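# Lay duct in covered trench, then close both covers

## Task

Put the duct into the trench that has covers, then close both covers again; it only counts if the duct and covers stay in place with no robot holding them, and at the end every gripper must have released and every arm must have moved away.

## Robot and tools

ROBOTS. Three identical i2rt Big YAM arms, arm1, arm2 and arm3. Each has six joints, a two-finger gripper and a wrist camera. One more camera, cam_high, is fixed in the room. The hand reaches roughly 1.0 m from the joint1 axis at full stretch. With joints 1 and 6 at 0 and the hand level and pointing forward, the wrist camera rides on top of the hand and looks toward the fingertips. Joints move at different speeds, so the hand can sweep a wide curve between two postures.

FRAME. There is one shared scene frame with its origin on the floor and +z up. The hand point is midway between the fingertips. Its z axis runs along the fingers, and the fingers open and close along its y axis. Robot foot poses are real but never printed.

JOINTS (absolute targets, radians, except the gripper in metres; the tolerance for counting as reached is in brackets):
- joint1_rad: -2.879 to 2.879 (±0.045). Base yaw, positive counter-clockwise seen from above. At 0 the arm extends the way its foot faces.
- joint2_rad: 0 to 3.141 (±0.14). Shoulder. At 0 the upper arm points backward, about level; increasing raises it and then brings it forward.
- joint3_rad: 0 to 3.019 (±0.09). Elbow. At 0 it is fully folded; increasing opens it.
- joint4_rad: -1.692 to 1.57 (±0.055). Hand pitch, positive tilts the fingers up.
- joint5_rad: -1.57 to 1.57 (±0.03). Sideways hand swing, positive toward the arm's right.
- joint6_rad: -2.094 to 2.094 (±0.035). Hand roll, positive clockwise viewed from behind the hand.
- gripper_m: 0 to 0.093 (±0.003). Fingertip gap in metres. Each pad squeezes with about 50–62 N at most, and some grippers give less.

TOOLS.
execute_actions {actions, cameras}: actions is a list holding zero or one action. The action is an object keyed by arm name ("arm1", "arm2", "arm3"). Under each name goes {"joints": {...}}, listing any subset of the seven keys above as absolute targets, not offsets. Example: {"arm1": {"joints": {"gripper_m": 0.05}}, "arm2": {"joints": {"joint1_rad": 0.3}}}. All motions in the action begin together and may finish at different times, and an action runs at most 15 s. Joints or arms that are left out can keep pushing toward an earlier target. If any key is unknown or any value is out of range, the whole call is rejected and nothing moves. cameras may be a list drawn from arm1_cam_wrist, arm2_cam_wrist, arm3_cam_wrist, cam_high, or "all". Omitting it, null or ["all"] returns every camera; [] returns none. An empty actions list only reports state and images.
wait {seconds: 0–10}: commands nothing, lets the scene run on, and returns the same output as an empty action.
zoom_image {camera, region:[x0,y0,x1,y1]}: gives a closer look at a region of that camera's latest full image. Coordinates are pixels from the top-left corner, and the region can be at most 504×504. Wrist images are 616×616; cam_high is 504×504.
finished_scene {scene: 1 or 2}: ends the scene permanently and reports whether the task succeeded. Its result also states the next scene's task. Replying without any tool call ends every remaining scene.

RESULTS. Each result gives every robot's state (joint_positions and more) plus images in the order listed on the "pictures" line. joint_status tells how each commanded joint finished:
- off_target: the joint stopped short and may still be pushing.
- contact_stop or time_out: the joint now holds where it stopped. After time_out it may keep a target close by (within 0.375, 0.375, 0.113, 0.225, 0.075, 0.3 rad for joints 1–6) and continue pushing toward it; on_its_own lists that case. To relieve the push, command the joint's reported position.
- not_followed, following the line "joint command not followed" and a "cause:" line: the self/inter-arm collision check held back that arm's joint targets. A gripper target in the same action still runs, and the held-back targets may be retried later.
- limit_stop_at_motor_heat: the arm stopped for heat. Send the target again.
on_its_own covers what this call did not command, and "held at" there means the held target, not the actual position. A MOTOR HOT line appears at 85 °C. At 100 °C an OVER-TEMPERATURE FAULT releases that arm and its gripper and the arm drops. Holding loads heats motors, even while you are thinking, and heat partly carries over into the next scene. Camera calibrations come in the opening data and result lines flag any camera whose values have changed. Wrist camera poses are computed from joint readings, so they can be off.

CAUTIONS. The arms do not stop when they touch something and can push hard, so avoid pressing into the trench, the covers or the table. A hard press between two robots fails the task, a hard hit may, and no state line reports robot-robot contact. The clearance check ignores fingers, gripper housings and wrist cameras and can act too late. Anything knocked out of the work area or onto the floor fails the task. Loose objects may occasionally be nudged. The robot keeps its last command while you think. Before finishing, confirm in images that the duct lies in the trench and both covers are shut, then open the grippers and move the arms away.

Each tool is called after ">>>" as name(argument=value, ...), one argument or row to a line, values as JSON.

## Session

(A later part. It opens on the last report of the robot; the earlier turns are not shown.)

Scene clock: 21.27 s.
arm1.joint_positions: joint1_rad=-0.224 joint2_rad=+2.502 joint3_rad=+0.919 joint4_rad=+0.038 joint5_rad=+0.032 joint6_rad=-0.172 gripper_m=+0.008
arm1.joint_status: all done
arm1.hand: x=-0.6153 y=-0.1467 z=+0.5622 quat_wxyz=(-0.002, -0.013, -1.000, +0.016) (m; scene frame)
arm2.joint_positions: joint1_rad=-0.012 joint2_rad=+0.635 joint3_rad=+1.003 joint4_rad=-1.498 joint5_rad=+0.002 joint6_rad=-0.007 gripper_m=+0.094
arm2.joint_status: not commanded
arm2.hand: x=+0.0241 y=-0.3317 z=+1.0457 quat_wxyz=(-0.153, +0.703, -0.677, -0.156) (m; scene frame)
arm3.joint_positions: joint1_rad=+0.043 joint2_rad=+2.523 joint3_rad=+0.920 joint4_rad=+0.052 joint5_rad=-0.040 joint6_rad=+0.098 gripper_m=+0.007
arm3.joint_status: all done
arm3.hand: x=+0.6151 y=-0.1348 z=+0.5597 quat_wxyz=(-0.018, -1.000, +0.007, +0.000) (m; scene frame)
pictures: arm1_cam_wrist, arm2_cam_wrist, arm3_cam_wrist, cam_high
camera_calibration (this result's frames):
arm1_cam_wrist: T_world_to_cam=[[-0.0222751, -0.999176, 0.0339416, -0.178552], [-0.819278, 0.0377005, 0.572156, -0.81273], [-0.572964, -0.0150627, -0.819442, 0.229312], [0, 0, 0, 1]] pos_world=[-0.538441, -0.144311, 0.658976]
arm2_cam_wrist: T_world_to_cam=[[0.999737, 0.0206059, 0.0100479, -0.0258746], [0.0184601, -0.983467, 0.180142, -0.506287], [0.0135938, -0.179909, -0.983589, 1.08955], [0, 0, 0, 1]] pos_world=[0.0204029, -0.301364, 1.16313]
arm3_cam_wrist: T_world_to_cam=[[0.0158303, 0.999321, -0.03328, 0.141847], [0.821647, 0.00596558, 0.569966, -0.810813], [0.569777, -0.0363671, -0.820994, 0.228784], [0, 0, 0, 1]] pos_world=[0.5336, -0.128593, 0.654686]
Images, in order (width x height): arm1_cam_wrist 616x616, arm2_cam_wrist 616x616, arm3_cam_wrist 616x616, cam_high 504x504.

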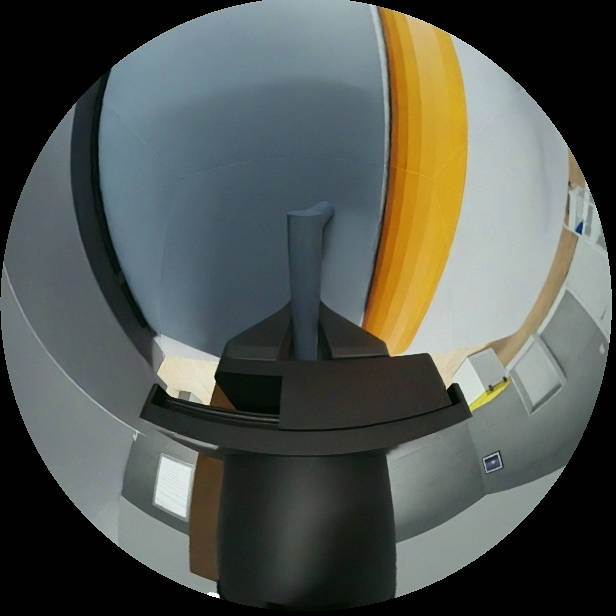

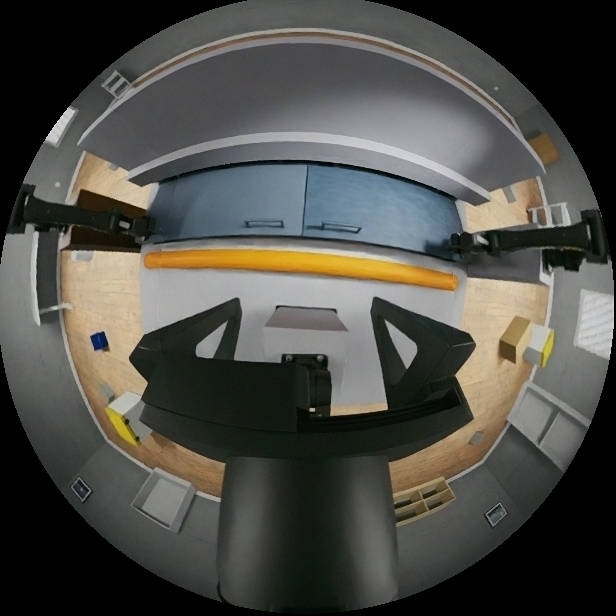

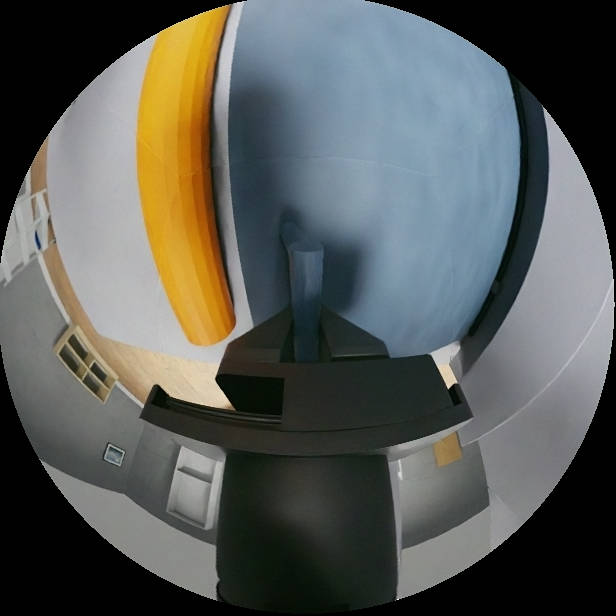

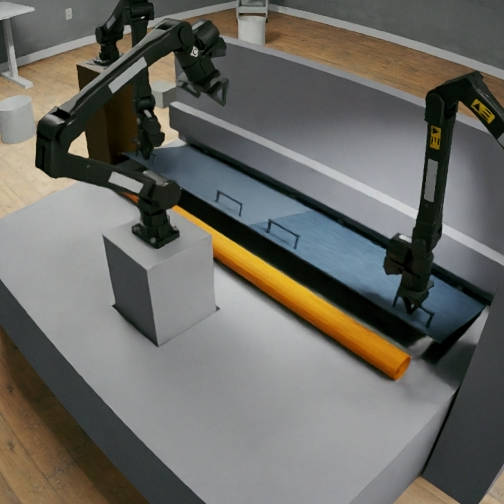

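>>> execute_actions(
  actions=[
    {"arm1":{"joints":{"joint1_rad":0.0,"joint2_rad":2.11,"joint3_rad":0.76,"joint4_rad":-0.165,"joint6_rad":0.04}},"arm3":{"joints":{"joint1_rad":-0.18,"joint2_rad":2.14,"joint3_rad":0.785,"joint4_rad":-0.16,"joint6_rad":-0.13}}},
  ],
  cameras=["cam_high"],
)

>>> execute_actions(
  actions=[
    {"arm1":{"joints":{"joint1_rad":0.27,"joint2_rad":1.94,"joint3_rad":0.78,"joint4_rad":-0.357,"joint6_rad":0.31}},"arm3":{"joints":{"joint1_rad":-0.435,"joint2_rad":1.985,"joint3_rad":0.835,"joint4_rad":-0.365,"joint6_rad":-0.39}},"arm2":{"joints":{"joint2_rad":1.2,"joint3_rad":0.9,"joint4_rad":-0.9}}},
  ],
)

Scene clock: 23.10 s.
arm1.joint_positions: joint1_rad=-0.027 joint2_rad=+2.185 joint3_rad=+0.769 joint4_rad=-0.139 joint5_rad=+0.040 joint6_rad=+0.026 gripper_m=+0.008
arm1.joint_status: all done
arm1.hand: x=-0.6151 y=-0.0764 z=+0.6658 quat_wxyz=(+0.000, -0.013, -1.000, +0.018) (m; scene frame)
arm2.joint_positions: joint1_rad=-0.012 joint2_rad=+0.635 joint3_rad=+1.003 joint4_rad=-1.498 joint5_rad=+0.002 joint6_rad=-0.007 gripper_m=+0.094
arm2.joint_status: not commanded
arm2.hand: x=+0.0241 y=-0.3317 z=+1.0457 quat_wxyz=(-0.153, +0.703, -0.677, -0.156) (m; scene frame)
arm3.joint_positions: joint1_rad=-0.150 joint2_rad=+2.212 joint3_rad=+0.785 joint4_rad=-0.141 joint5_rad=-0.051 joint6_rad=-0.096 gripper_m=+0.007
arm3.joint_status: all done
arm3.hand: x=+0.6167 y=-0.0680 z=+0.6627 quat_wxyz=(-0.023, -1.000, +0.007, -0.004) (m; scene frame)
pictures: cam_high
Images, in order (width x height): cam_high 504x504.

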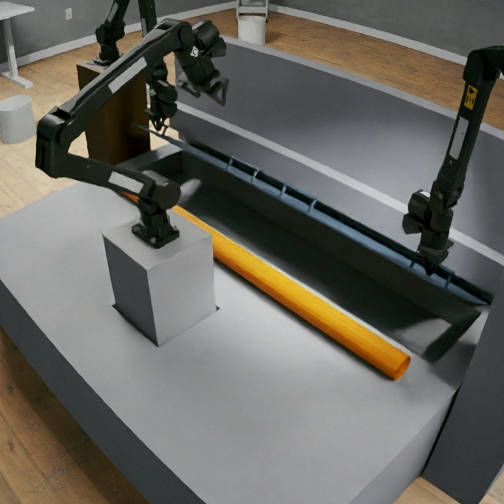

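Scene clock: 25.27 s.
arm1.joint_positions: joint1_rad=+0.230 joint2_rad=+1.987 joint3_rad=+0.767 joint4_rad=-0.352 joint5_rad=+0.054 joint6_rad=+0.284 gripper_m=+0.008
arm1.joint_status: all done
arm1.hand: x=-0.6139 y=+0.0146 z=+0.7336 quat_wxyz=(+0.001, -0.014, -1.000, +0.024) (m; scene frame)
arm2.joint_positions: joint1_rad=-0.012 joint2_rad=+1.213 joint3_rad=+0.904 joint4_rad=-0.914 joint5_rad=+0.002 joint6_rad=-0.007 gripper_m=+0.094
arm2.joint_status: all done
arm2.hand: x=+0.0186 y=-0.1498 z=+0.8826 quat_wxyz=(-0.122, +0.709, -0.683, -0.123) (m; scene frame)
arm3.joint_positions: joint1_rad=-0.388 joint2_rad=+2.026 joint3_rad=+0.802 joint4_rad=-0.366 joint5_rad=-0.061 joint6_rad=-0.339 gripper_m=+0.007
arm3.joint_status: joint1_rad time_out (moved -0.239 of -0.285); joint6_rad time_out (moved -0.243 of -0.294); the others done
arm3.on_its_own: joint1_rad reads -0.388 and still pushes toward -0.435 since a time_out; joint6_rad reads -0.339 and still pushes toward -0.390 since a time_out
arm3.hand: x=+0.6172 y=+0.0192 z=+0.7294 quat_wxyz=(-0.029, -1.000, +0.005, -0.007) (m; scene frame)
pictures: arm1_cam_wrist, arm2_cam_wrist, arm3_cam_wrist, cam_high
camera_calibration (this result's frames):
arm1_cam_wrist: T_world_to_cam=[[-0.0234657, -0.998504, 0.0493959, -0.0352528], [-0.815435, 0.0477016, 0.57688, -0.916963], [-0.578373, -0.0267423, -0.815334, 0.366852], [0, 0, 0, 1]] pos_world=[-0.536374, 0.018351, 0.829826]
arm2_cam_wrist: T_world_to_cam=[[0.999707, 0.0215821, 0.0109161, -0.0230703], [0.0178216, -0.962476, 0.270781, -0.374766], [0.0163506, -0.270507, -0.962579, 0.929819], [0, 0, 0, 1]] pos_world=[0.0145395, -0.108683, 0.996755]
arm3_cam_wrist: T_world_to_cam=[[0.0112677, 0.998431, -0.0548515, 0.0120896], [0.813863, 0.0227128, 0.580613, -0.9135], [0.580948, -0.0511838, -0.81233, 0.359579], [0, 0, 0, 1]] pos_world=[0.534431, 0.0270821, 0.82315]
Images, in order (width x height): arm1_cam_wrist 616x616, arm2_cam_wrist 616x616, arm3_cam_wrist 616x616, cam_high 504x504.

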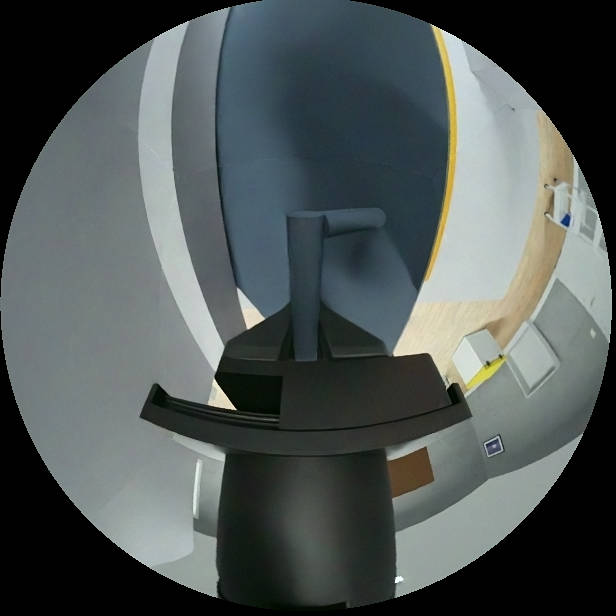

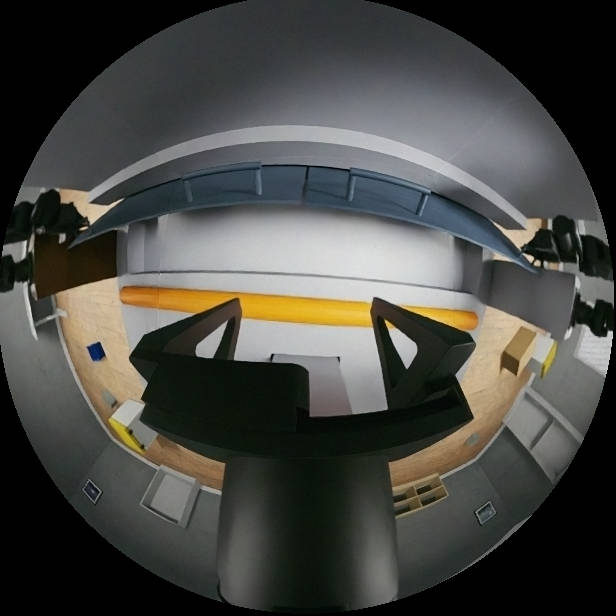

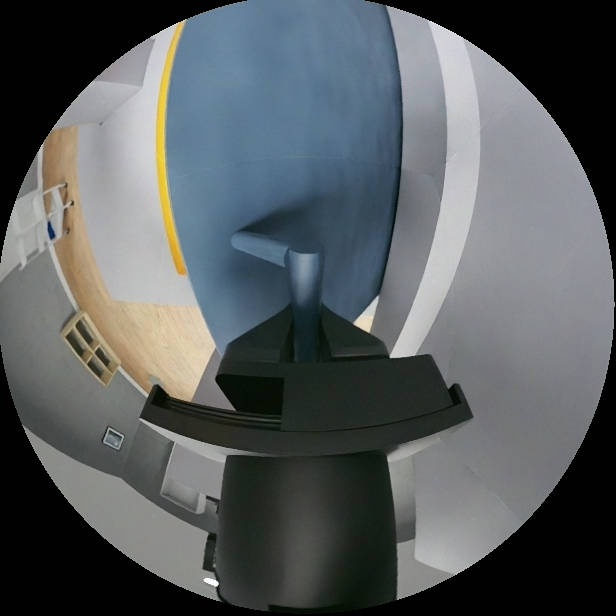

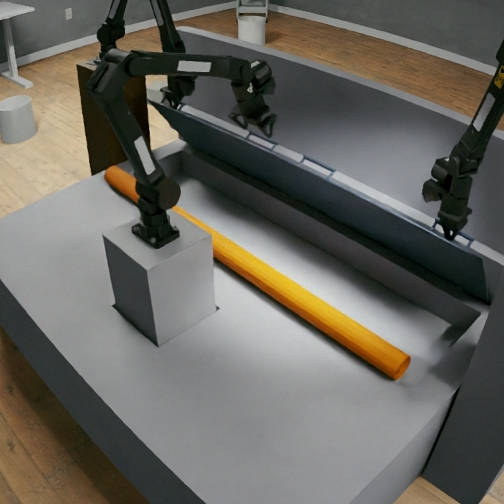

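>>> zoom_image(
  camera="arm2_cam_wrist",
  region=[90, 180, 250, 340],
)

>>> zoom_image(
  camera="arm2_cam_wrist",
  region=[370, 190, 530, 350],
)

Region (90, 180, 250, 340) of arm2_cam_wrist's 616x616 image, scaled by 3.150, with more detail than that image has.

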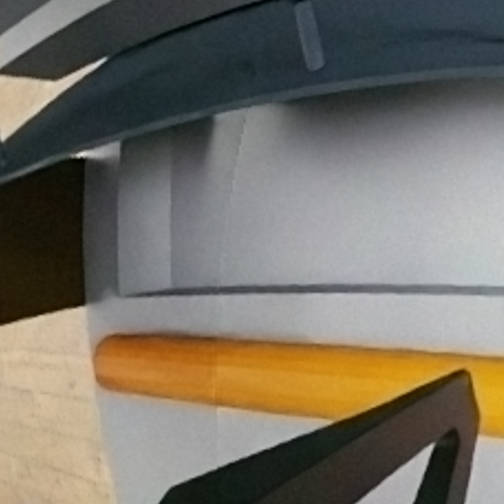

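Region (370, 190, 530, 350) of arm2_cam_wrist's 616x616 image, scaled by 3.150, with more detail than that image has.

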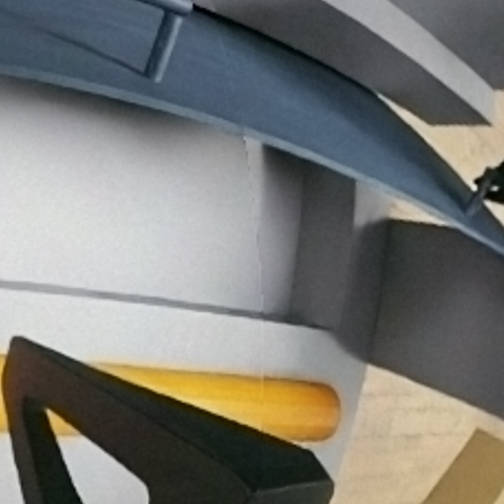

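>>> execute_actions(
  actions=[
    {"arm2":{"joints":{"joint1_rad":0.13,"joint2_rad":1.77,"joint3_rad":0.586,"joint4_rad":-0.37,"joint6_rad":-1.41}},"arm3":{"joints":{"joint6_rad":-0.35,"joint5_rad":-0.04}},"arm1":{"joints":{"joint5_rad":0.04}}},
  ],
  cameras=["arm2_cam_wrist","cam_high"],
)

Scene clock: 29.33 s.
arm1.joint_positions: joint1_rad=+0.230 joint2_rad=+1.988 joint3_rad=+0.767 joint4_rad=-0.352 joint5_rad=+0.068 joint6_rad=+0.285 gripper_m=+0.008
arm1.joint_status: all done
arm1.hand: x=-0.6135 y=+0.0124 z=+0.7335 quat_wxyz=(+0.000, -0.014, -0.999, +0.031) (m; scene frame)
arm2.joint_positions: joint1_rad=+0.129 joint2_rad=+1.773 joint3_rad=+0.579 joint4_rad=-0.381 joint5_rad=+0.002 joint6_rad=-1.401 gripper_m=+0.094
arm2.joint_status: all done
arm2.hand: x=-0.0209 y=-0.2506 z=+0.6076 quat_wxyz=(+0.002, +1.000, +0.001, +0.001) (m; scene frame)
arm3.joint_positions: joint1_rad=-0.388 joint2_rad=+2.029 joint3_rad=+0.802 joint4_rad=-0.366 joint5_rad=-0.075 joint6_rad=-0.336 gripper_m=+0.007
arm3.joint_status: joint5_rad time_out (moved -0.015 of +0.021); the others done
arm3.on_its_own: joint1_rad reads -0.388 and still pushes toward -0.435 since a time_out; joint5_rad reads -0.075 and still pushes toward -0.040 since a time_out
arm3.hand: x=+0.6171 y=+0.0166 z=+0.7286 quat_wxyz=(-0.036, -0.999, +0.007, -0.006) (m; scene frame)
pictures: arm2_cam_wrist, cam_high
camera_calibration (this result's frames):
arm2_cam_wrist: T_world_to_cam=[[0.00987166, 0.999926, 0.00714229, 0.248434], [0.810966, -0.0121845, 0.584967, -0.332764], [0.58501, 0.000017563, -0.811026, 0.626049], [0, 0, 0, 1]] pos_world=[-0.098837, -0.252481, 0.700624]
Images, in order (width x height): arm2_cam_wrist 616x616, cam_high 504x504.

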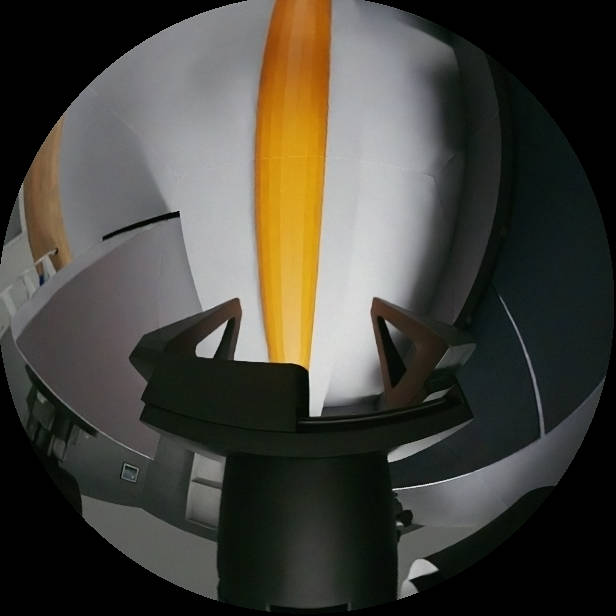

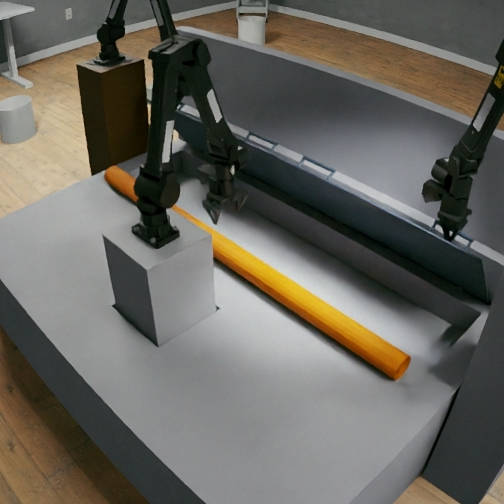

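>>> execute_actions(
  actions=[
    {"arm2":{"joints":{"joint1_rad":0.14,"joint2_rad":1.985,"joint3_rad":0.545,"joint4_rad":-0.12}}},
  ],
  cameras=["arm2_cam_wrist"],
)

Scene clock: 31.40 s.
arm1.joint_positions: joint1_rad=+0.230 joint2_rad=+1.988 joint3_rad=+0.767 joint4_rad=-0.352 joint5_rad=+0.068 joint6_rad=+0.285 gripper_m=+0.008
arm1.joint_status: not commanded
arm1.hand: x=-0.6135 y=+0.0124 z=+0.7335 quat_wxyz=(+0.000, -0.014, -0.999, +0.031) (m; scene frame)
arm2.joint_positions: joint1_rad=+0.129 joint2_rad=+1.999 joint3_rad=+0.548 joint4_rad=-0.130 joint5_rad=+0.002 joint6_rad=-1.402 gripper_m=+0.094
arm2.joint_status: all done
arm2.hand: x=-0.0176 y=-0.2701 z=+0.5425 quat_wxyz=(+0.005, +1.000, +0.001, +0.002) (m; scene frame)
arm3.joint_positions: joint1_rad=-0.388 joint2_rad=+2.029 joint3_rad=+0.802 joint4_rad=-0.366 joint5_rad=-0.075 joint6_rad=-0.336 gripper_m=+0.007
arm3.joint_status: not commanded
arm3.on_its_own: joint1_rad reads -0.388 and still pushes toward -0.435 since a time_out; joint5_rad reads -0.075 and still pushes toward -0.040 since a time_out
arm3.hand: x=+0.6171 y=+0.0166 z=+0.7286 quat_wxyz=(-0.036, -0.999, +0.007, -0.006) (m; scene frame)
pictures: arm2_cam_wrist
camera_calibration (this result's frames):
arm2_cam_wrist: T_world_to_cam=[[0.00910448, 0.999958, 0.00113558, 0.271621], [0.810368, -0.00804362, 0.585866, -0.297033], [0.58585, -0.00441377, -0.810407, 0.56976], [0, 0, 0, 1]] pos_world=[-0.0955607, -0.271484, 0.63545]
Images, in order (width x height): arm2_cam_wrist 616x616.

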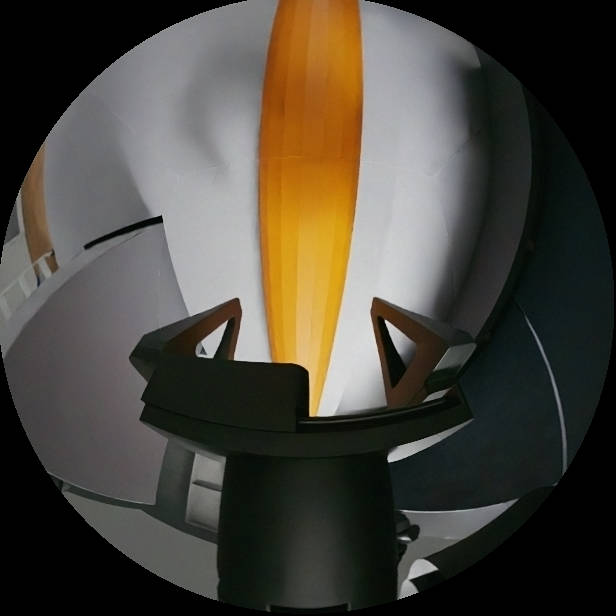

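>>> execute_actions(
  actions=[
    {"arm2":{"joints":{"joint2_rad":2.135,"joint3_rad":0.575,"joint4_rad":0.0,"joint6_rad":-1.355}}},
  ],
  cameras=[],
)

>>> execute_actions(
  actions=[
    {"arm2":{"joints":{"joint2_rad":2.275,"joint3_rad":0.617,"joint4_rad":0.105}}},
  ],
  cameras=["arm2_cam_wrist","cam_high"],
)

Scene clock: 34.30 s.
arm1.joint_positions: joint1_rad=+0.230 joint2_rad=+1.988 joint3_rad=+0.767 joint4_rad=-0.352 joint5_rad=+0.068 joint6_rad=+0.285 gripper_m=+0.008
arm1.joint_status: not commanded
arm1.hand: x=-0.6135 y=+0.0124 z=+0.7335 quat_wxyz=(+0.000, -0.014, -0.999, +0.031) (m; scene frame)
arm2.joint_positions: joint1_rad=+0.129 joint2_rad=+2.146 joint3_rad=+0.571 joint4_rad=-0.011 joint5_rad=+0.002 joint6_rad=-1.364 gripper_m=+0.094
arm2.joint_status: all done
arm2.hand: x=-0.0169 y=-0.2741 z=+0.5044 quat_wxyz=(+0.007, +1.000, -0.018, +0.002) (m; scene frame)
arm3.joint_positions: joint1_rad=-0.388 joint2_rad=+2.029 joint3_rad=+0.802 joint4_rad=-0.366 joint5_rad=-0.075 joint6_rad=-0.336 gripper_m=+0.007
arm3.joint_status: not commanded
arm3.on_its_own: joint1_rad reads -0.388 and still pushes toward -0.435 since a time_out; joint5_rad reads -0.075 and still pushes toward -0.040 since a time_out
arm3.hand: x=+0.6171 y=+0.0166 z=+0.7286 quat_wxyz=(-0.036, -0.999, +0.007, -0.006) (m; scene frame)
pictures: none
No camera images: the call's "cameras" was empty. Leave "cameras" out to get every camera's image.

Scene clock: 35.20 s.
arm1.joint_positions: joint1_rad=+0.230 joint2_rad=+1.988 joint3_rad=+0.767 joint4_rad=-0.352 joint5_rad=+0.068 joint6_rad=+0.285 gripper_m=+0.008
arm1.joint_status: not commanded
arm1.hand: x=-0.6135 y=+0.0124 z=+0.7335 quat_wxyz=(+0.000, -0.014, -0.999, +0.031) (m; scene frame)
arm2.joint_positions: joint1_rad=+0.129 joint2_rad=+2.285 joint3_rad=+0.612 joint4_rad=+0.094 joint5_rad=+0.000 joint6_rad=-1.363 gripper_m=+0.094
arm2.joint_status: all done
arm2.hand: x=-0.0172 y=-0.2740 z=+0.4671 quat_wxyz=(+0.004, +1.000, -0.018, +0.001) (m; scene frame)
arm3.joint_positions: joint1_rad=-0.388 joint2_rad=+2.029 joint3_rad=+0.802 joint4_rad=-0.366 joint5_rad=-0.075 joint6_rad=-0.336 gripper_m=+0.007
arm3.joint_status: not commanded
arm3.on_its_own: joint1_rad reads -0.388 and still pushes toward -0.435 since a time_out; joint5_rad reads -0.075 and still pushes toward -0.040 since a time_out
arm3.hand: x=+0.6171 y=+0.0166 z=+0.7286 quat_wxyz=(-0.036, -0.999, +0.007, -0.006) (m; scene frame)
pictures: arm2_cam_wrist, cam_high
camera_calibration (this result's frames):
arm2_cam_wrist: T_world_to_cam=[[0.0480127, 0.998842, 0.00319467, 0.274913], [0.810315, -0.0408202, 0.584571, -0.261619], [0.584024, -0.0254781, -0.811336, 0.503091], [0, 0, 0, 1]] pos_world=[-0.0950226, -0.272456, 0.560233]
Images, in order (width x height): arm2_cam_wrist 616x616, cam_high 504x504.

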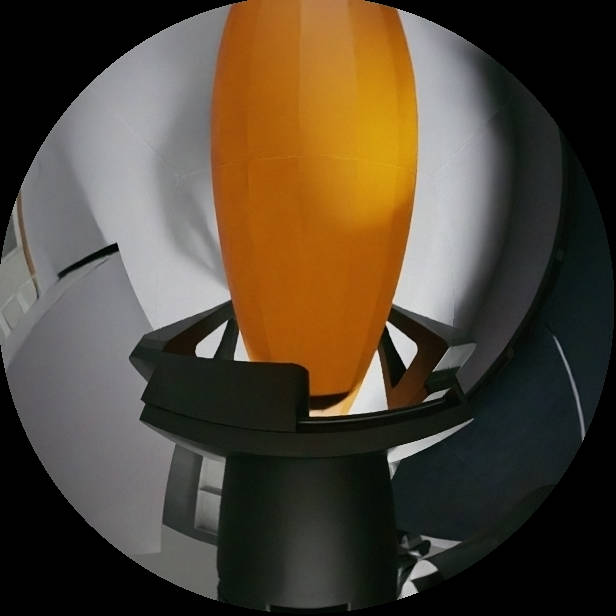

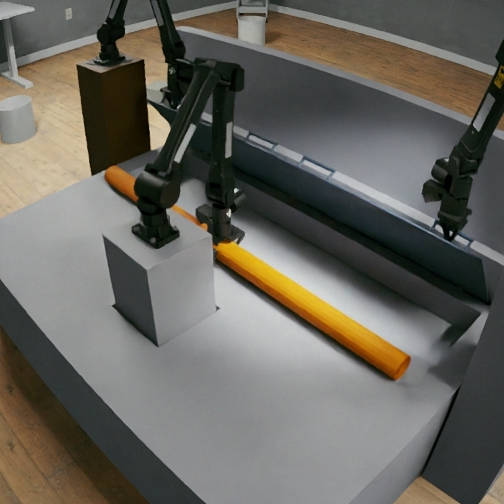

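Close and lift slightly.

>>> execute_actions(
  actions=[
    {"arm2":{"joints":{"gripper_m":0.04}}},
  ],
  cameras=[],
)

>>> execute_actions(
  actions=[
    {"arm2":{"joints":{"joint2_rad":2.09,"joint3_rad":0.58,"joint4_rad":-0.01}}},
  ],
)

Scene clock: 36.00 s.
arm1.joint_positions: joint1_rad=+0.230 joint2_rad=+1.988 joint3_rad=+0.767 joint4_rad=-0.352 joint5_rad=+0.068 joint6_rad=+0.285 gripper_m=+0.008
arm1.joint_status: not commanded
arm1.hand: x=-0.6135 y=+0.0124 z=+0.7335 quat_wxyz=(+0.000, -0.014, -0.999, +0.031) (m; scene frame)
arm2.joint_positions: joint1_rad=+0.129 joint2_rad=+2.284 joint3_rad=+0.613 joint4_rad=+0.098 joint5_rad=+0.001 joint6_rad=-1.362 gripper_m=+0.074
arm2.joint_status: gripper_m off_target (ended at +0.074, target +0.040)
arm2.hand: x=-0.0175 y=-0.2716 z=+0.4673 quat_wxyz=(+0.001, +1.000, -0.019, +0.001) (m; scene frame)
arm3.joint_positions: joint1_rad=-0.388 joint2_rad=+2.029 joint3_rad=+0.802 joint4_rad=-0.366 joint5_rad=-0.075 joint6_rad=-0.336 gripper_m=+0.007
arm3.joint_status: not commanded
arm3.on_its_own: joint1_rad reads -0.388 and still pushes toward -0.435 since a time_out; joint5_rad reads -0.075 and still pushes toward -0.040 since a time_out
arm3.hand: x=+0.6171 y=+0.0166 z=+0.7286 quat_wxyz=(-0.036, -0.999, +0.007, -0.006) (m; scene frame)
pictures: none
No camera images: the call's "cameras" was empty. Leave "cameras" out to get every camera's image.

Scene clock: 37.27 s.
arm1.joint_positions: joint1_rad=+0.230 joint2_rad=+1.988 joint3_rad=+0.767 joint4_rad=-0.352 joint5_rad=+0.068 joint6_rad=+0.285 gripper_m=+0.008
arm1.joint_status: not commanded
arm1.hand: x=-0.6135 y=+0.0124 z=+0.7335 quat_wxyz=(+0.000, -0.014, -0.999, +0.031) (m; scene frame)
arm2.joint_positions: joint1_rad=+0.129 joint2_rad=+2.140 joint3_rad=+0.582 joint4_rad=-0.009 joint5_rad=-0.003 joint6_rad=-1.361 gripper_m=+0.074
arm2.joint_status: all done
arm2.hand: x=-0.0193 y=-0.2653 z=+0.5059 quat_wxyz=(-0.002, +1.000, -0.019, -0.002) (m; scene frame)
arm3.joint_positions: joint1_rad=-0.388 joint2_rad=+2.029 joint3_rad=+0.802 joint4_rad=-0.366 joint5_rad=-0.075 joint6_rad=-0.336 gripper_m=+0.007
arm3.joint_status: not commanded
arm3.on_its_own: joint1_rad reads -0.388 and still pushes toward -0.435 since a time_out; joint5_rad reads -0.075 and still pushes toward -0.040 since a time_out
arm3.hand: x=+0.6171 y=+0.0166 z=+0.7286 quat_wxyz=(-0.036, -0.999, +0.007, -0.006) (m; scene frame)
pictures: arm1_cam_wrist, arm2_cam_wrist, arm3_cam_wrist, cam_high
camera_calibration (this result's frames):
arm1_cam_wrist: T_world_to_cam=[[-0.0237878, -0.997721, 0.0631415, -0.047784], [-0.817088, 0.0557949, 0.573807, -0.915337], [-0.576023, -0.0379425, -0.816553, 0.369372], [0, 0, 0, 1]] pos_world=[-0.536281, 0.017411, 0.829856]
arm2_cam_wrist: T_world_to_cam=[[0.0495926, 0.998666, 0.0143567, 0.260574], [0.813424, -0.0487264, 0.579627, -0.281751], [0.579554, -0.0170671, -0.814755, 0.539845], [0, 0, 0, 1]] pos_world=[-0.0966081, -0.264742, 0.599411]
arm3_cam_wrist: T_world_to_cam=[[0.0146886, 0.99746, -0.069702, 0.0234309], [0.815323, 0.0284055, 0.578309, -0.912204], [0.578819, -0.0653242, -0.812835, 0.360792], [0, 0, 0, 1]] pos_world=[0.534563, 0.0261088, 0.822433]
Images, in order (width x height): arm1_cam_wrist 616x616, arm2_cam_wrist 616x616, arm3_cam_wrist 616x616, cam_high 504x504.

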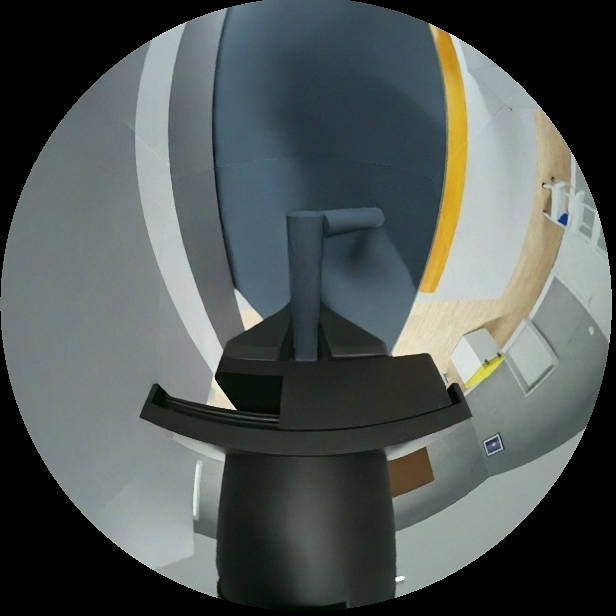

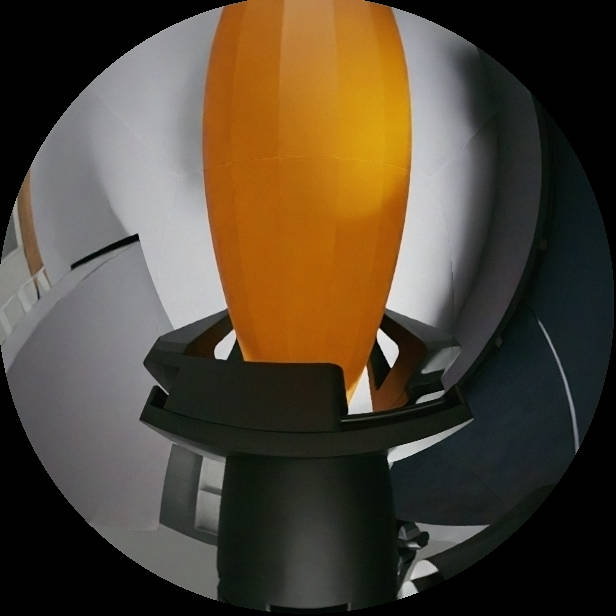

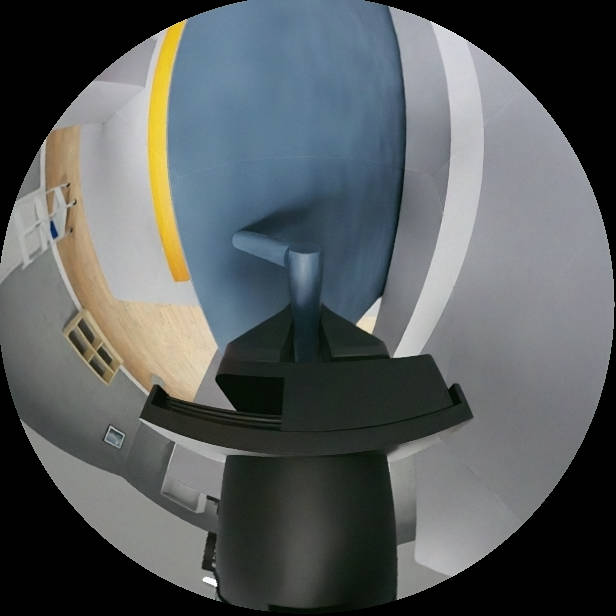

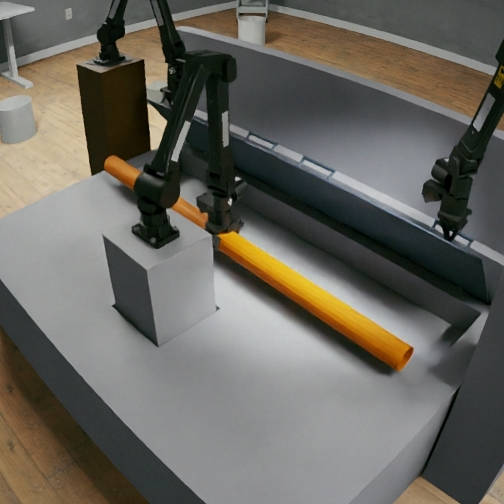

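>>> execute_actions(
  actions=[
    {"arm2":{"joints":{"joint1_rad":0.015,"joint2_rad":2.14,"joint3_rad":0.93,"joint4_rad":-0.07,"joint6_rad":-1.525}}},
  ],
  cameras=["arm2_cam_wrist","cam_high"],
)

>>> zoom_image(
  camera="cam_high",
  region=[354, 230, 504, 380],
)

>>> zoom_image(
  camera="cam_high",
  region=[90, 80, 290, 280],
)

Scene clock: 39.37 s.
arm1.joint_positions: joint1_rad=+0.230 joint2_rad=+1.988 joint3_rad=+0.767 joint4_rad=-0.352 joint5_rad=+0.068 joint6_rad=+0.285 gripper_m=+0.008
arm1.joint_status: not commanded
arm1.hand: x=-0.6135 y=+0.0124 z=+0.7335 quat_wxyz=(+0.000, -0.014, -0.999, +0.031) (m; scene frame)
arm2.joint_positions: joint1_rad=+0.012 joint2_rad=+2.216 joint3_rad=+0.912 joint4_rad=-0.081 joint5_rad=-0.003 joint6_rad=-1.519 gripper_m=+0.074
arm2.joint_status: all done
arm2.hand: x=+0.0053 y=-0.1008 z=+0.5028 quat_wxyz=(-0.093, +0.996, +0.002, -0.006) (m; scene frame)
arm3.joint_positions: joint1_rad=-0.388 joint2_rad=+2.029 joint3_rad=+0.802 joint4_rad=-0.366 joint5_rad=-0.075 joint6_rad=-0.336 gripper_m=+0.007
arm3.joint_status: not commanded
arm3.on_its_own: joint1_rad reads -0.388 and still pushes toward -0.435 since a time_out; joint5_rad reads -0.075 and still pushes toward -0.040 since a time_out
arm3.hand: x=+0.6171 y=+0.0166 z=+0.7286 quat_wxyz=(-0.036, -0.999, +0.007, -0.006) (m; scene frame)
pictures: arm2_cam_wrist, cam_high
camera_calibration (this result's frames):
arm2_cam_wrist: T_world_to_cam=[[0.00946325, 0.980709, 0.195244, 0.0025724], [0.820134, -0.11932, 0.559592, -0.289004], [0.572093, 0.154831, -0.805442, 0.538584], [0, 0, 0, 1]] pos_world=[-0.0711226, -0.120396, 0.59502]
Images, in order (width x height): arm2_cam_wrist 616x616, cam_high 504x504.

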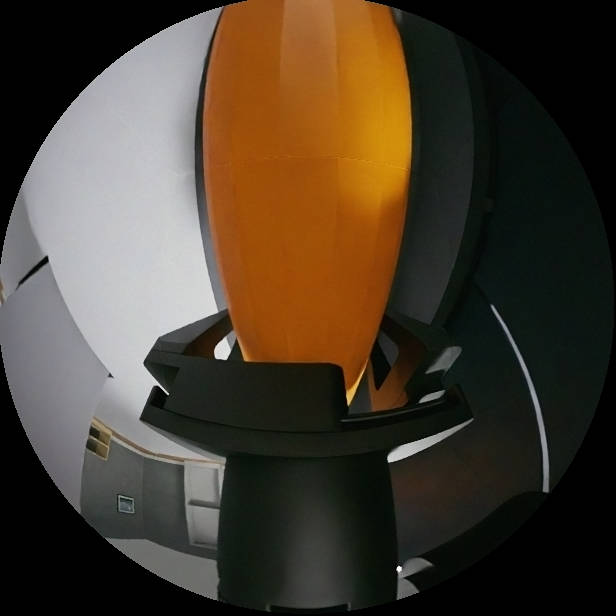

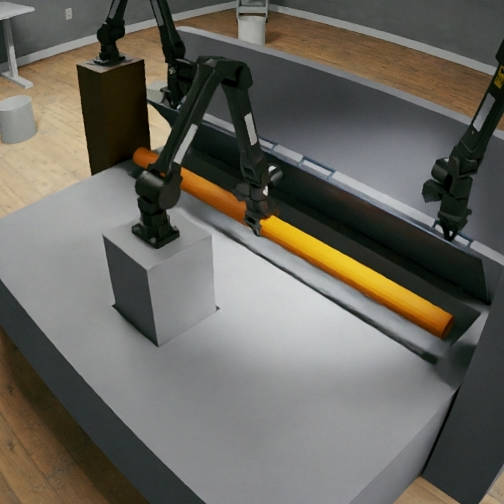

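Region (354, 230, 504, 380) of cam_high's 504x504 image, scaled by 3.360, with more detail than that image has.

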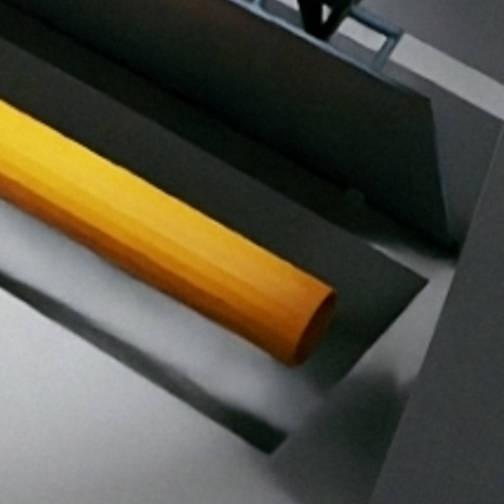

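Region (90, 80, 290, 280) of cam_high's 504x504 image, scaled by 2.520, with more detail than that image has.

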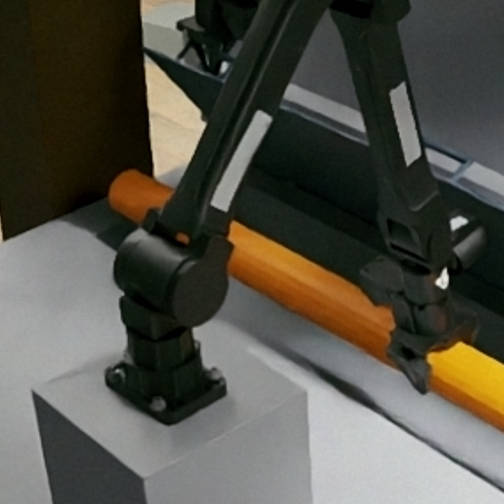

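>>> execute_actions(
  actions=[
    {"arm2":{"joints":{"joint2_rad":2.22,"joint3_rad":0.97,"joint4_rad":0.0}}},
  ],
)

>>> zoom_image(
  camera="cam_high",
  region=[384, 270, 504, 390],
)

>>> zoom_image(
  camera="cam_high",
  region=[100, 110, 220, 230],
)

Scene clock: 41.03 s.
arm1.joint_positions: joint1_rad=+0.230 joint2_rad=+1.988 joint3_rad=+0.767 joint4_rad=-0.352 joint5_rad=+0.068 joint6_rad=+0.285 gripper_m=+0.008
arm1.joint_status: not commanded
arm1.hand: x=-0.6135 y=+0.0124 z=+0.7335 quat_wxyz=(+0.000, -0.014, -0.999, +0.031) (m; scene frame)
arm2.joint_positions: joint1_rad=+0.012 joint2_rad=+2.310 joint3_rad=+0.926 joint4_rad=-0.025 joint5_rad=-0.003 joint6_rad=-1.519 gripper_m=+0.074
arm2.joint_status: all done
arm2.hand: x=+0.0060 y=-0.1130 z=+0.4675 quat_wxyz=(-0.081, +0.997, +0.002, -0.006) (m; scene frame)
arm3.joint_positions: joint1_rad=-0.388 joint2_rad=+2.029 joint3_rad=+0.802 joint4_rad=-0.366 joint5_rad=-0.075 joint6_rad=-0.336 gripper_m=+0.007
arm3.joint_status: not commanded
arm3.on_its_own: joint1_rad reads -0.388 and still pushes toward -0.435 since a time_out; joint5_rad reads -0.075 and still pushes toward -0.040 since a time_out
arm3.hand: x=+0.6171 y=+0.0166 z=+0.7286 quat_wxyz=(-0.036, -0.999, +0.007, -0.006) (m; scene frame)
pictures: arm1_cam_wrist, arm2_cam_wrist, arm3_cam_wrist, cam_high
camera_calibration (this result's frames):
arm1_cam_wrist: T_world_to_cam=[[-0.0237878, -0.997721, 0.0631415, -0.047784], [-0.817088, 0.0557949, 0.573807, -0.915337], [-0.576023, -0.0379425, -0.816553, 0.369372], [0, 0, 0, 1]] pos_world=[-0.536281, 0.017411, 0.829856]
arm2_cam_wrist: T_world_to_cam=[[0.00922513, 0.985046, 0.172043, 0.032757], [0.819406, -0.10606, 0.563316, -0.271483], [0.573139, 0.135777, -0.808132, 0.510741], [0, 0, 0, 1]] pos_world=[-0.0705731, -0.130407, 0.560041]
arm3_cam_wrist: T_world_to_cam=[[0.0146886, 0.99746, -0.069702, 0.0234309], [0.815323, 0.0284055, 0.578309, -0.912204], [0.578819, -0.0653242, -0.812835, 0.360792], [0, 0, 0, 1]] pos_world=[0.534563, 0.0261088, 0.822433]
Images, in order (width x height): arm1_cam_wrist 616x616, arm2_cam_wrist 616x616, arm3_cam_wrist 616x616, cam_high 504x504.

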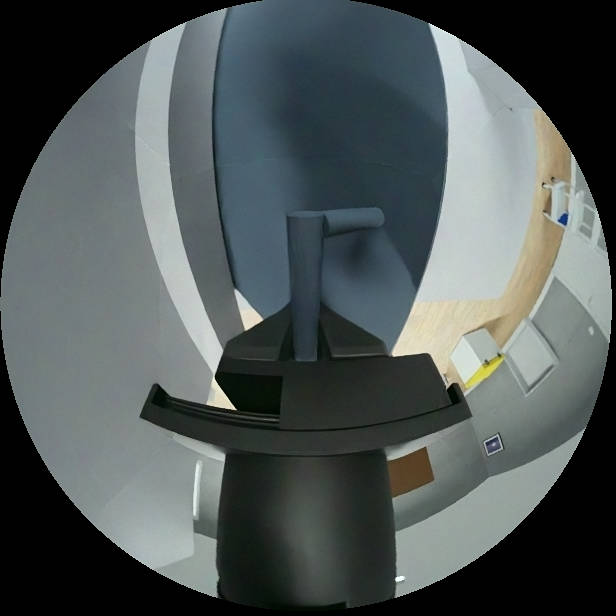

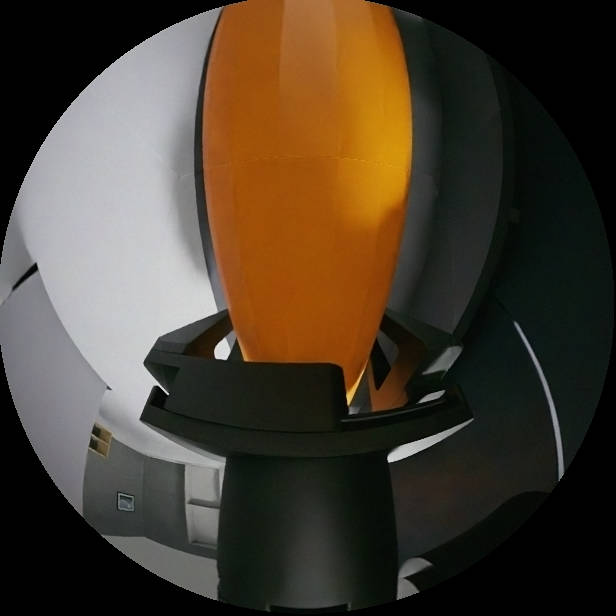

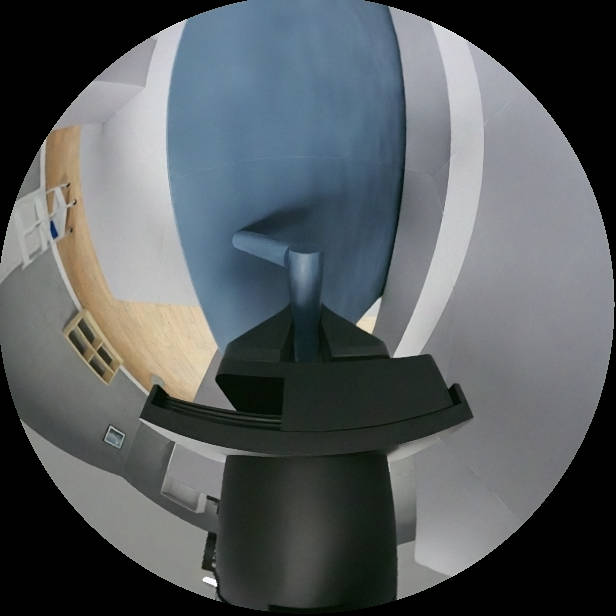

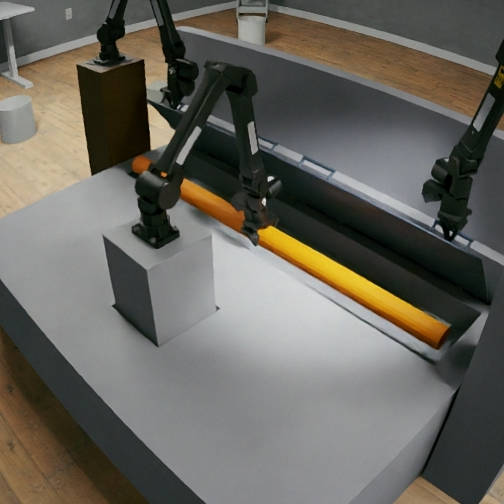

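Region (384, 270, 504, 390) of cam_high's 504x504 image, scaled by 4.200, with more detail than that image has.

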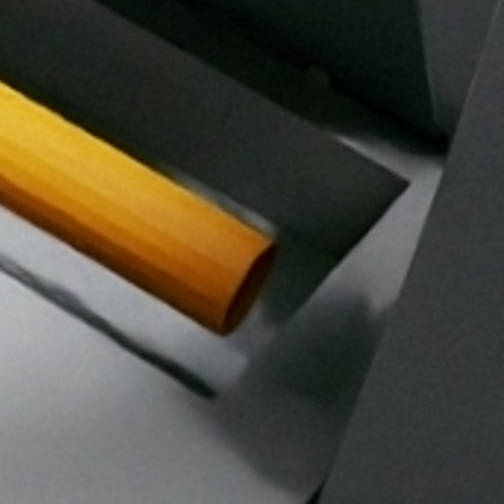

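Region (100, 110, 220, 230) of cam_high's 504x504 image, scaled by 4.200, with more detail than that image has.

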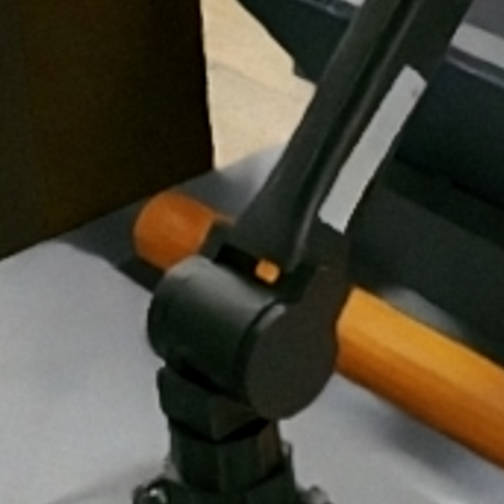

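>>> execute_actions(
  actions=[
    {"arm2":{"joints":{"joint1_rad":-0.012,"joint3_rad":1.04,"joint6_rad":-1.55}}},
  ],
  cameras=[],
)

>>> execute_actions(
  actions=[
    {"arm2":{"joints":{"joint2_rad":2.325,"joint3_rad":1.075,"joint4_rad":0.07}}},
  ],
  cameras=["arm2_cam_wrist","cam_high"],
)

Scene clock: 42.67 s.
arm1.joint_positions: joint1_rad=+0.230 joint2_rad=+1.988 joint3_rad=+0.767 joint4_rad=-0.352 joint5_rad=+0.068 joint6_rad=+0.285 gripper_m=+0.008
arm1.joint_status: not commanded
arm1.hand: x=-0.6135 y=+0.0124 z=+0.7335 quat_wxyz=(+0.000, -0.014, -0.999, +0.031) (m; scene frame)
arm2.joint_positions: joint1_rad=+0.002 joint2_rad=+2.310 joint3_rad=+1.001 joint4_rad=-0.022 joint5_rad=-0.003 joint6_rad=-1.540 gripper_m=+0.074
arm2.joint_status: all done
arm2.hand: x=+0.0084 y=-0.0659 z=+0.4776 quat_wxyz=(-0.120, +0.993, +0.007, -0.006) (m; scene frame)
arm3.joint_positions: joint1_rad=-0.388 joint2_rad=+2.029 joint3_rad=+0.802 joint4_rad=-0.366 joint5_rad=-0.075 joint6_rad=-0.336 gripper_m=+0.007
arm3.joint_status: not commanded
arm3.on_its_own: joint1_rad reads -0.388 and still pushes toward -0.435 since a time_out; joint5_rad reads -0.075 and still pushes toward -0.040 since a time_out
arm3.hand: x=+0.6171 y=+0.0166 z=+0.7286 quat_wxyz=(-0.036, -0.999, +0.007, -0.006) (m; scene frame)
pictures: none
No camera images: the call's "cameras" was empty. Leave "cameras" out to get every camera's image.

Scene clock: 43.67 s.
arm1.joint_positions: joint1_rad=+0.230 joint2_rad=+1.988 joint3_rad=+0.767 joint4_rad=-0.352 joint5_rad=+0.068 joint6_rad=+0.285 gripper_m=+0.008
arm1.joint_status: not commanded
arm1.hand: x=-0.6135 y=+0.0124 z=+0.7335 quat_wxyz=(+0.000, -0.014, -0.999, +0.031) (m; scene frame)
arm2.joint_positions: joint1_rad=+0.002 joint2_rad=+2.423 joint3_rad=+1.034 joint4_rad=+0.042 joint5_rad=-0.003 joint6_rad=-1.540 gripper_m=+0.074
arm2.joint_status: all done
arm2.hand: x=+0.0088 y=-0.0749 z=+0.4341 quat_wxyz=(-0.112, +0.994, +0.007, -0.006) (m; scene frame)
arm3.joint_positions: joint1_rad=-0.388 joint2_rad=+2.029 joint3_rad=+0.802 joint4_rad=-0.366 joint5_rad=-0.075 joint6_rad=-0.336 gripper_m=+0.007
arm3.joint_status: not commanded
arm3.on_its_own: joint1_rad reads -0.388 and still pushes toward -0.435 since a time_out; joint5_rad reads -0.075 and still pushes toward -0.040 since a time_out
arm3.hand: x=+0.6171 y=+0.0166 z=+0.7286 quat_wxyz=(-0.036, -0.999, +0.007, -0.006) (m; scene frame)
pictures: arm2_cam_wrist, cam_high
camera_calibration (this result's frames):
arm2_cam_wrist: T_world_to_cam=[[-0.00142323, 0.97236, 0.233481, -0.0265593], [0.820125, -0.132459, 0.556642, -0.250026], [0.572183, 0.192276, -0.797268, 0.476495], [0, 0, 0, 1]] pos_world=[-0.0676278, -0.0989116, 0.52527]
Images, in order (width x height): arm2_cam_wrist 616x616, cam_high 504x504.

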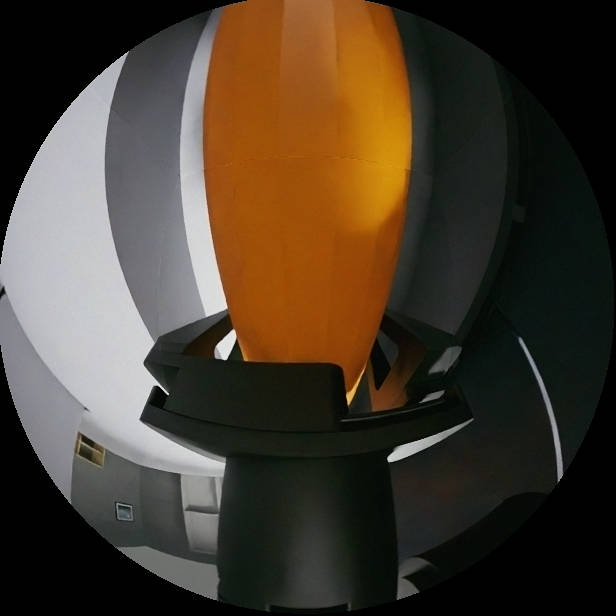

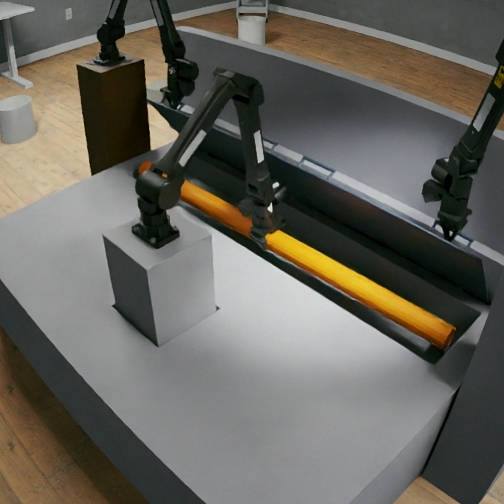

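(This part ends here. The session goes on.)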